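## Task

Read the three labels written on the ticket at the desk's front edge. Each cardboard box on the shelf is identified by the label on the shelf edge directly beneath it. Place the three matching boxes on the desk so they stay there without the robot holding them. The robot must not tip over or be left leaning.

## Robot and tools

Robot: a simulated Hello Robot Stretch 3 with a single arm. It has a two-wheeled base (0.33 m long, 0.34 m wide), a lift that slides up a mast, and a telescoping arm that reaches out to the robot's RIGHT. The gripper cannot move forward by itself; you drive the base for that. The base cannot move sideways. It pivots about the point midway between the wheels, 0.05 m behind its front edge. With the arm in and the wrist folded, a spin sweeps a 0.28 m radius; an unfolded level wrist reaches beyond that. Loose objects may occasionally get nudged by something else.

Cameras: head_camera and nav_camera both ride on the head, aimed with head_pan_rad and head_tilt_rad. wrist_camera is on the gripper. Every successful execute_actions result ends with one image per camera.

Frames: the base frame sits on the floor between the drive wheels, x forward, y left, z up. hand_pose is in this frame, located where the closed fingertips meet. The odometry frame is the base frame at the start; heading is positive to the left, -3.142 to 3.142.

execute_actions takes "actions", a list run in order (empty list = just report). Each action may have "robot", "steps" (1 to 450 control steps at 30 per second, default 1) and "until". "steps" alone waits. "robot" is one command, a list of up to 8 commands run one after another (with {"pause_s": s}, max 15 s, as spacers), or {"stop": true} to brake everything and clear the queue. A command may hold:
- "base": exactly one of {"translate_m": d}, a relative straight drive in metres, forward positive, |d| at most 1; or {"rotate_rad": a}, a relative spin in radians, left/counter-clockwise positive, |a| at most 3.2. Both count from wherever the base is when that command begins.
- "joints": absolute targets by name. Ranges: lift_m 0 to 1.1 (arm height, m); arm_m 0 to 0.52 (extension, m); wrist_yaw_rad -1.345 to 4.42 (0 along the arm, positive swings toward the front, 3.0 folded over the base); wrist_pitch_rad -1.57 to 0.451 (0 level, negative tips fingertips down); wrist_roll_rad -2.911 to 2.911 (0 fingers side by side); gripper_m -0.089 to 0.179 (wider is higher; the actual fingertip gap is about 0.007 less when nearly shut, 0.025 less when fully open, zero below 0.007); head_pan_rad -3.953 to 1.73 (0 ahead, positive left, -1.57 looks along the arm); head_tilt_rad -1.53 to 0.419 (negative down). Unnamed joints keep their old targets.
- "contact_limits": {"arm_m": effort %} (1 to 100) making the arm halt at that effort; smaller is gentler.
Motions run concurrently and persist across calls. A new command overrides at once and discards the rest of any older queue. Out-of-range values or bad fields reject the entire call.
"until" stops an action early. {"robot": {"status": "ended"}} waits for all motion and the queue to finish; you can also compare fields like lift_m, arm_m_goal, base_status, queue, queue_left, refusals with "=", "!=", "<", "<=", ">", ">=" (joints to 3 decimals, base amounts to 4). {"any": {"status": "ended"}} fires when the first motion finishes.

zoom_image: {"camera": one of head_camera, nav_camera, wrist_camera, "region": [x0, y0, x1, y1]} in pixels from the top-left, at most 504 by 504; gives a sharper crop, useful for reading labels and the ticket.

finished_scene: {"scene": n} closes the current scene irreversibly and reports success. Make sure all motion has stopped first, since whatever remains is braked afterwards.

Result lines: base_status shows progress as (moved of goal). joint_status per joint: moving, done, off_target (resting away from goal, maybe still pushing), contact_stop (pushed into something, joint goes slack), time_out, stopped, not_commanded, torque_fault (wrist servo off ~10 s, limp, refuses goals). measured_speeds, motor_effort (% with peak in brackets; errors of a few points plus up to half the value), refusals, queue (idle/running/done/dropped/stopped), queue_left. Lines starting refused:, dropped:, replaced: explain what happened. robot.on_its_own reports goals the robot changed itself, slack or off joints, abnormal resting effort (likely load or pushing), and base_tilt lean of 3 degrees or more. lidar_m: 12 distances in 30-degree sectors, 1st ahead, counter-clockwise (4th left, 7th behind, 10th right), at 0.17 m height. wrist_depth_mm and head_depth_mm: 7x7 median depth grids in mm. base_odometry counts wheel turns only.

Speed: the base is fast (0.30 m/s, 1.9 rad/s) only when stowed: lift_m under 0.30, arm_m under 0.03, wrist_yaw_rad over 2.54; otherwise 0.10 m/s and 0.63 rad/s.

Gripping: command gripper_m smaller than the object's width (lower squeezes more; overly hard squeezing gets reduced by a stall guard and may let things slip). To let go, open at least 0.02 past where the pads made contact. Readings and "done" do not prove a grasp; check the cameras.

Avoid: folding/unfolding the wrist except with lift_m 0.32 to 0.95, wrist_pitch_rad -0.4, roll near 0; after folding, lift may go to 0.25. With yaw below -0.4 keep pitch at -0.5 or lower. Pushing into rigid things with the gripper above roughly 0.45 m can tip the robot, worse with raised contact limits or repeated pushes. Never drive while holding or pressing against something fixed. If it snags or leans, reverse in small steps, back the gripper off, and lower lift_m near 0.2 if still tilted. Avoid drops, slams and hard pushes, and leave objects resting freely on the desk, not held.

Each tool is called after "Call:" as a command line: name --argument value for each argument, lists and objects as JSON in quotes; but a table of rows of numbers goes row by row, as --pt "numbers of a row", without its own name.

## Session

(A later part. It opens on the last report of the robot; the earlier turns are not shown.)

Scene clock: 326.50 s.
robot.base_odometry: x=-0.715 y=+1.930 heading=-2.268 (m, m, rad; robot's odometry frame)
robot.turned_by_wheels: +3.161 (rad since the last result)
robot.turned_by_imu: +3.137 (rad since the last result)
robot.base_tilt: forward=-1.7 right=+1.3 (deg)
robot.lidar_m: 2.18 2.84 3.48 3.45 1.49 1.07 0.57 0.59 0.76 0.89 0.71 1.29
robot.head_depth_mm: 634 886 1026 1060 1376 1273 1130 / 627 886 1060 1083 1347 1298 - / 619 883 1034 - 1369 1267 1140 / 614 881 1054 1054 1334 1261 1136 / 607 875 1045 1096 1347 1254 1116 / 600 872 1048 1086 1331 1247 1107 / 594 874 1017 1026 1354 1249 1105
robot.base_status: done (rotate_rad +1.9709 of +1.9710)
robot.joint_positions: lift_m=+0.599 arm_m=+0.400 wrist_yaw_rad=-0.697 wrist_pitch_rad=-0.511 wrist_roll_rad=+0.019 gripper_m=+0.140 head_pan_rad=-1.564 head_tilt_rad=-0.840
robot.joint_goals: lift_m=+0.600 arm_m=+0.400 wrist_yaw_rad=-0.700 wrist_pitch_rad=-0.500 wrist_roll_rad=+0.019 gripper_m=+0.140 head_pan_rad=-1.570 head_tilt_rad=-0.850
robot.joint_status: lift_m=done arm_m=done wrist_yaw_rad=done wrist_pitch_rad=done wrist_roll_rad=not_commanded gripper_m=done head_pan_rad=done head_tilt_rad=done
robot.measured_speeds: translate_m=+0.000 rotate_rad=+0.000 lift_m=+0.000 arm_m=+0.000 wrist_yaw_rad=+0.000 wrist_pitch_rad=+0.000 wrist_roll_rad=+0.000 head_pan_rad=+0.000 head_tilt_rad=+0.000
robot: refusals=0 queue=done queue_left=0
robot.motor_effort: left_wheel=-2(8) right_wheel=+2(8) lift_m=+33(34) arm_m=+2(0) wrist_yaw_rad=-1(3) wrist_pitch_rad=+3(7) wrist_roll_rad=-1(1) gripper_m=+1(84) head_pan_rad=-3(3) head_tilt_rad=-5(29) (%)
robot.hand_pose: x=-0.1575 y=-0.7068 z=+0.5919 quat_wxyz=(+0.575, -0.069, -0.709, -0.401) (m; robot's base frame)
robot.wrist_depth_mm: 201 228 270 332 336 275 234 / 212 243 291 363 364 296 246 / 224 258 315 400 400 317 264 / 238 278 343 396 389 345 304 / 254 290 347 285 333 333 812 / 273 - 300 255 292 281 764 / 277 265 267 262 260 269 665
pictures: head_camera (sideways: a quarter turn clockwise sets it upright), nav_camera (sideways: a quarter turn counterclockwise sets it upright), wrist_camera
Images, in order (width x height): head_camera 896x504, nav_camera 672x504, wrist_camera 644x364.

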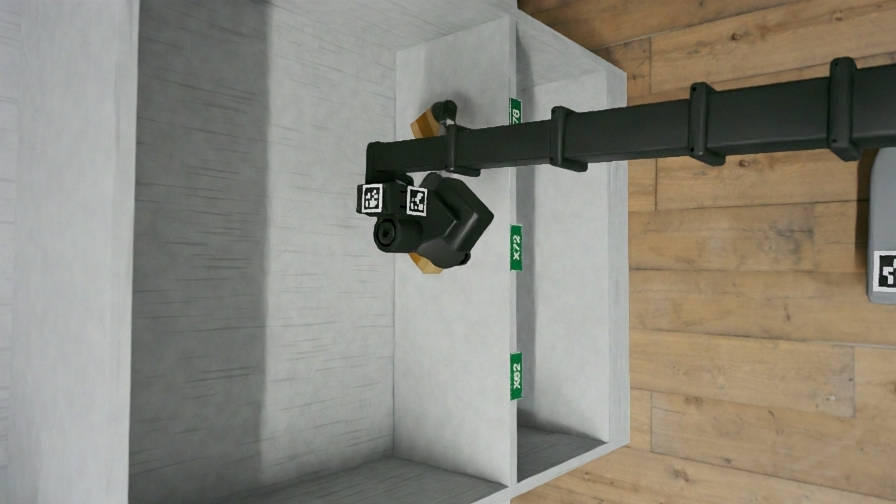

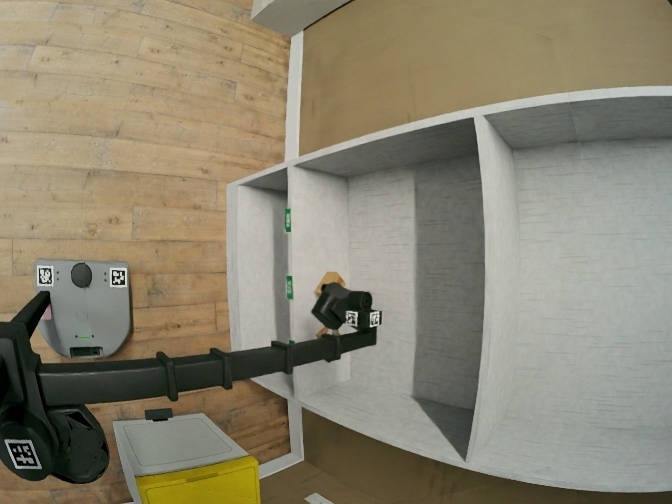

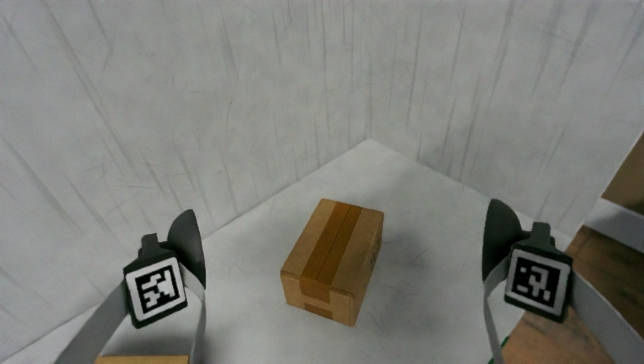

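Call:
execute_actions --actions '[{"robot":[{"base":{"translate_m":-0.035},"joints":{"arm_m":0.445}},{"joints":{"lift_m":0.495}}],"steps":450,"until":{"robot":{"status":"ended"}}}]'

Call:
execute_actions --actions '[{"robot":[{"joints":{"gripper_m":0.02}},{"joints":{"lift_m":0.58}}],"steps":250,"until":{"robot":{"status":"ended"}}}]'

Scene clock: 332.93 s.
robot.base_odometry: x=-0.693 y=+1.957 heading=-2.268 (m, m, rad; robot's odometry frame)
robot.turned_by_wheels: +0.000 (rad since the last result)
robot.turned_by_imu: +0.001 (rad since the last result)
robot.base_tilt: forward=-1.7 right=+1.3 (deg)
robot.lidar_m: 2.21 2.87 3.48 3.86 1.44 1.03 0.53 0.56 0.74 0.89 0.72 1.29
robot.head_depth_mm: 633 891 1006 1023 1432 1276 1128 / 624 890 1063 1109 1341 1279 1128 / 621 884 1062 1094 1352 1260 1126 / 615 880 1057 1078 1356 1264 1138 / 608 878 1047 1095 1356 1250 1111 / 600 877 1048 1091 1328 1250 1106 / 594 871 1047 1058 1306 1249 1102
robot.base_status: done (translate_m -0.0350 of -0.0350)
robot.joint_positions: lift_m=+0.496 arm_m=+0.445 wrist_yaw_rad=-0.697 wrist_pitch_rad=-0.511 wrist_roll_rad=+0.019 gripper_m=+0.140 head_pan_rad=-1.564 head_tilt_rad=-0.840
robot.joint_goals: lift_m=+0.495 arm_m=+0.445 wrist_yaw_rad=-0.700 wrist_pitch_rad=-0.500 wrist_roll_rad=+0.019 gripper_m=+0.140 head_pan_rad=-1.570 head_tilt_rad=-0.850
robot.joint_status: lift_m=done arm_m=done wrist_yaw_rad=done wrist_pitch_rad=done wrist_roll_rad=not_commanded gripper_m=done head_pan_rad=done head_tilt_rad=done
robot.measured_speeds: translate_m=+0.000 rotate_rad=+0.000 lift_m=+0.000 arm_m=+0.000 wrist_yaw_rad=+0.000 wrist_pitch_rad=+0.000 wrist_roll_rad=+0.000 head_pan_rad=+0.000 head_tilt_rad=+0.000
robot: refusals=0 queue=done queue_left=0
robot.motor_effort: left_wheel=-2(7) right_wheel=+1(3) lift_m=+12(34) arm_m=+3(1) wrist_yaw_rad=-2(1) wrist_pitch_rad=+3(3) wrist_roll_rad=-1(1) gripper_m=+2(0) head_pan_rad=-3(3) head_tilt_rad=-5(5) (%)
robot.hand_pose: x=-0.1575 y=-0.7518 z=+0.4879 quat_wxyz=(+0.575, -0.069, -0.709, -0.401) (m; robot's base frame)
robot.wrist_depth_mm: 170 191 227 279 297 243 207 / 179 203 244 308 323 260 218 / 189 218 264 297 291 271 231 / 201 233 253 170 225 234 227 / 211 223 208 144 197 206 197 / 192 - 176 137 174 172 175 / 172 162 162 157 158 155 153
pictures: head_camera (sideways: a quarter turn clockwise sets it upright), nav_camera (sideways: a quarter turn counterclockwise sets it upright), wrist_camera
Images, in order (width x height): head_camera 896x504, nav_camera 672x504, wrist_camera 644x364.

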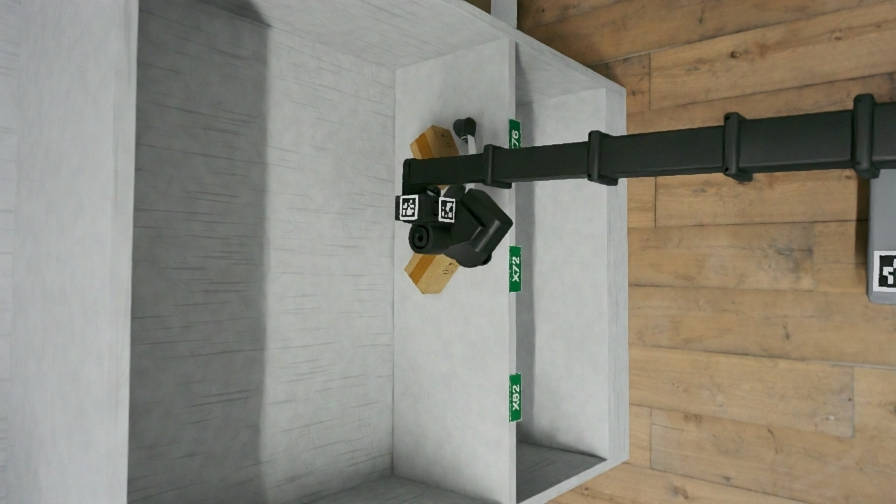

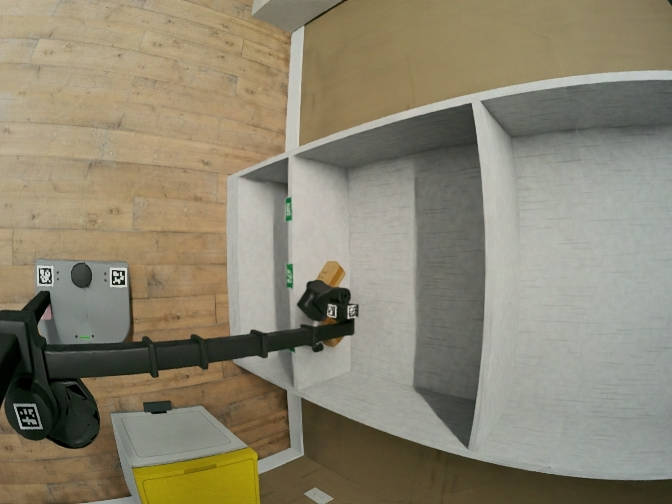

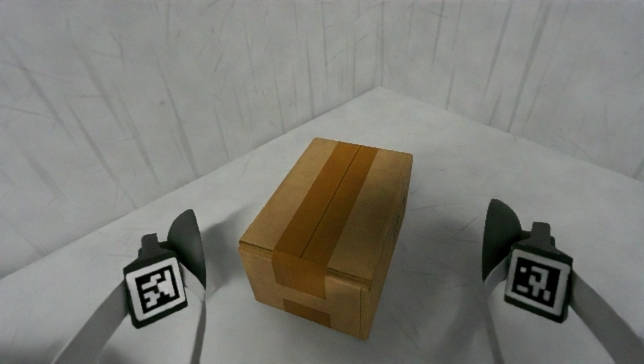

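Scene clock: 336.07 s.
robot.base_odometry: x=-0.693 y=+1.957 heading=-2.268 (m, m, rad; robot's odometry frame)
robot.turned_by_wheels: +0.000 (rad since the last result)
robot.turned_by_imu: +0.001 (rad since the last result)
robot.base_tilt: forward=-1.7 right=+1.4 (deg)
robot.lidar_m: 2.21 2.87 3.49 3.85 1.45 1.03 0.53 0.55 0.74 0.89 0.72 1.29
robot.head_depth_mm: 633 893 1009 1031 1434 1270 1126 / 626 888 1068 1082 1354 1294 - / 620 883 1030 1051 1365 1269 1140 / 615 886 1053 1054 1358 1266 1136 / 606 883 1050 1090 1360 1262 1114 / 599 878 1044 1086 1323 1250 1109 / 594 873 1044 1061 1315 1250 1103
robot.base_status: done (translate_m -0.0350 of -0.0350)
robot.joint_positions: lift_m=+0.579 arm_m=+0.445 wrist_yaw_rad=-0.697 wrist_pitch_rad=-0.521 wrist_roll_rad=+0.019 gripper_m=+0.021 head_pan_rad=-1.564 head_tilt_rad=-0.840
robot.joint_goals: lift_m=+0.580 arm_m=+0.445 wrist_yaw_rad=-0.700 wrist_pitch_rad=-0.500 wrist_roll_rad=+0.019 gripper_m=+0.020 head_pan_rad=-1.570 head_tilt_rad=-0.850
robot.joint_status: lift_m=done arm_m=done wrist_yaw_rad=done wrist_pitch_rad=done wrist_roll_rad=not_commanded gripper_m=done head_pan_rad=done head_tilt_rad=done
robot.measured_speeds: translate_m=+0.000 rotate_rad=+0.000 lift_m=+0.000 arm_m=+0.000 wrist_yaw_rad=+0.000 wrist_pitch_rad=+0.000 wrist_roll_rad=+0.000 head_pan_rad=+0.000 head_tilt_rad=+0.000
robot: refusals=0 queue=done queue_left=0
robot.motor_effort: left_wheel=-2(3) right_wheel=+1(1) lift_m=+33(33) arm_m=+3(3) wrist_yaw_rad=-1(1) wrist_pitch_rad=+7(7) wrist_roll_rad=-1(1) gripper_m=-16(90) head_pan_rad=-3(4) head_tilt_rad=-5(5) (%)
robot.hand_pose: x=-0.1566 y=-0.7507 z=+0.5698 quat_wxyz=(+0.574, -0.066, -0.709, -0.404) (m; robot's base frame)
robot.wrist_depth_mm: 171 191 228 281 297 244 206 / 180 205 246 307 323 260 219 / 190 218 266 327 342 282 234 / 202 234 289 172 178 305 248 / 215 253 298 142 141 299 267 / 230 268 - 145 137 261 264 / 241 250 244 239 232 233 614
pictures: head_camera (sideways: a quarter turn clockwise sets it upright), nav_camera (sideways: a quarter turn counterclockwise sets it upright), wrist_camera
Images, in order (width x height): head_camera 896x504, nav_camera 672x504, wrist_camera 644x364.

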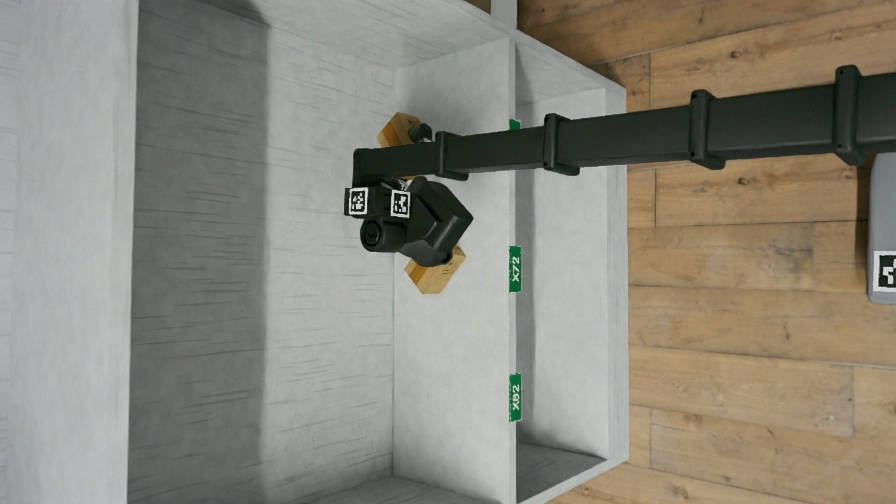

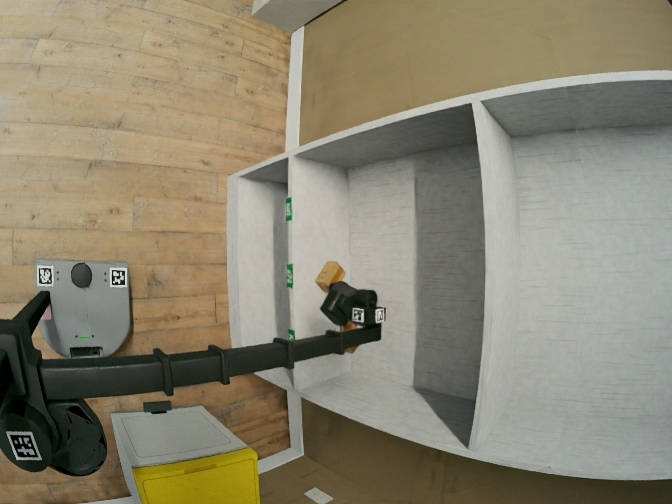

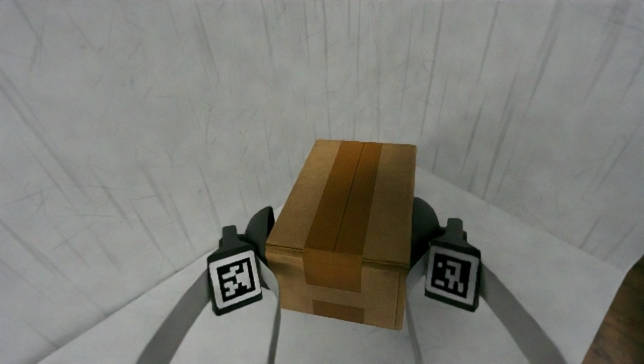

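Same path lands 0.25 further along.

Call:
execute_actions --actions '[{"robot":[{"joints":{"arm_m":0}},{"joints":{"wrist_yaw_rad":2.6,"lift_m":0.29},"base":{"rotate_rad":1.278}},{"base":{"translate_m":1}},{"base":{"translate_m":1}},{"base":{"translate_m":0.534}},{"base":{"rotate_rad":1.883},"joints":{"lift_m":0.95,"head_tilt_rad":-0.5}},{"joints":{"wrist_yaw_rad":0,"lift_m":1.04}},{"joints":{"arm_m":0.42}}],"steps":450,"until":{"robot":{"status":"ended"}}},{"steps":450,"until":{"robot":{"status":"ended"}}},{"steps":450,"until":{"robot":{"status":"ended"}}},{"robot":{"joints":{"lift_m":0.999}},"steps":150,"until":{"robot":{"status":"ended"}}},{"robot":[{"joints":{"gripper_m":0.14}},{"joints":{"arm_m":0.2,"lift_m":1.02}}],"steps":250,"until":{"robot":{"status":"ended"}}}]'

Call:
finished_scene --scene 1

Scene clock: 383.13 s.
robot.base_odometry: x=+0.698 y=-0.161 heading=+0.893 (m, m, rad; robot's odometry frame)
robot.turned_by_wheels: +3.161 (rad since the last result)
robot.turned_by_imu: +3.145 (rad since the last result)
robot.base_tilt: forward=-1.6 right=+1.3 (deg)
robot.lidar_m: 1.78 1.85 2.49 3.05 2.89 2.06 1.97 1.48 0.97 1.01 1.50 1.88
robot.head_depth_mm: 1214 1322 - 1234 1819 1507 1278 / 1223 1318 - 1762 1821 1533 1270 / 1208 1339 - - 1819 1524 1266 / 1204 1334 1132 751 1807 1527 1267 / 1202 1333 1038 756 1723 1471 1251 / 1203 1327 1023 792 1817 1500 1247 / 1200 1322 1447 784 1806 1500 1241
robot.base_status: done (rotate_rad +1.8829 of +1.8830)
robot.joint_positions: lift_m=+1.019 arm_m=+0.200 wrist_yaw_rad=+0.002 wrist_pitch_rad=-0.520 wrist_roll_rad=+0.019 gripper_m=+0.140 head_pan_rad=-1.564 head_tilt_rad=-0.507
robot.joint_goals: lift_m=+1.020 arm_m=+0.200 wrist_yaw_rad=+0.000 wrist_pitch_rad=-0.500 wrist_roll_rad=+0.019 gripper_m=+0.140 head_pan_rad=-1.570 head_tilt_rad=-0.500
robot.joint_status: lift_m=done arm_m=done wrist_yaw_rad=done wrist_pitch_rad=done wrist_roll_rad=not_commanded gripper_m=done head_pan_rad=done head_tilt_rad=done
robot.measured_speeds: translate_m=+0.000 rotate_rad=+0.000 lift_m=+0.000 arm_m=+0.000 wrist_yaw_rad=+0.000 wrist_pitch_rad=+0.000 wrist_roll_rad=+0.000 head_pan_rad=+0.000 head_tilt_rad=+0.000
robot: refusals=0 queue=done queue_left=0
robot.motor_effort: left_wheel=-3(10) right_wheel=+1(5) lift_m=+33(35) arm_m=-3(2) wrist_yaw_rad=-2(4) wrist_pitch_rad=+6(7) wrist_roll_rad=-1(1) gripper_m=+0(82) head_pan_rad=-3(3) head_tilt_rad=+4(28) (%)
robot.hand_pose: x=-0.0211 y=-0.5558 z=+1.0100 quat_wxyz=(+0.677, +0.181, -0.689, -0.183) (m; robot's base frame)
robot.wrist_depth_mm: 911 903 633 595 562 531 506 / - 470 449 335 411 387 313 / - 365 351 333 331 321 313 / 304 298 289 281 274 277 288 / - - 292 293 297 - 712 / - - - - - - 877 / - - - - - - -
pictures: head_camera (sideways: a quarter turn clockwise sets it upright), nav_camera (sideways: a quarter turn counterclockwise sets it upright), wrist_camera
Images, in order (width x height): head_camera 896x504, nav_camera 672x504, wrist_camera 644x364.

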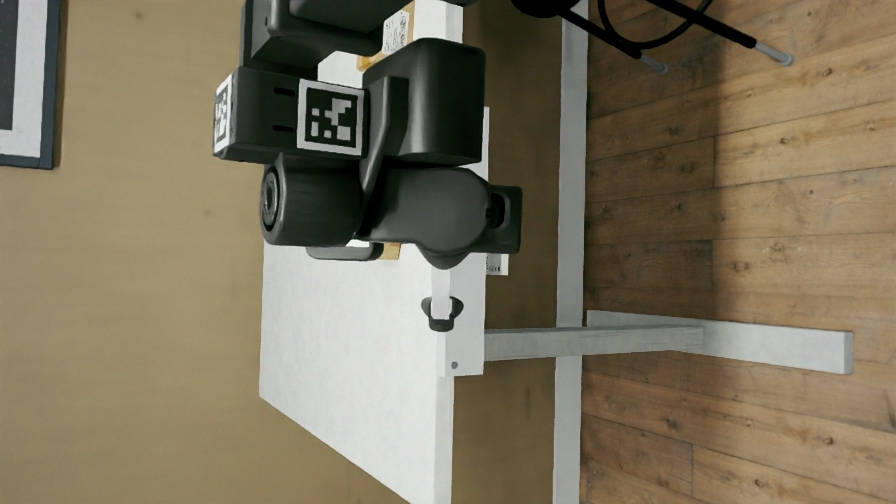

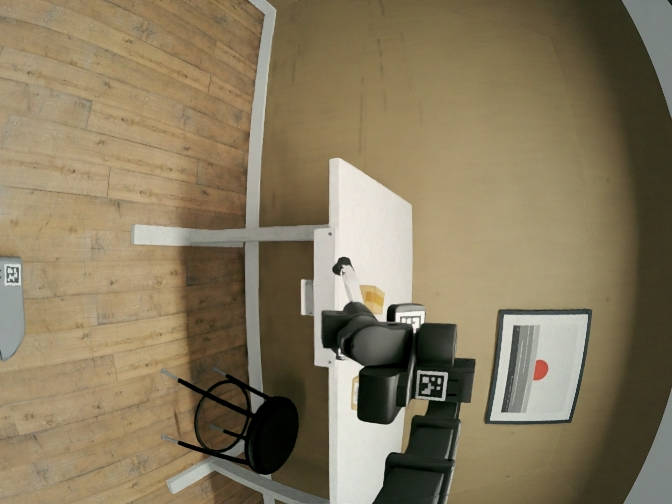

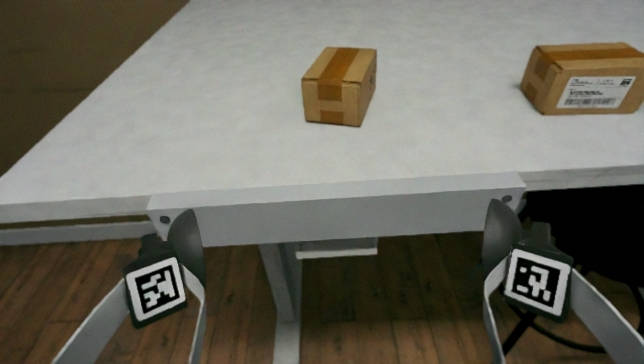

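The scene is finished: the task was done.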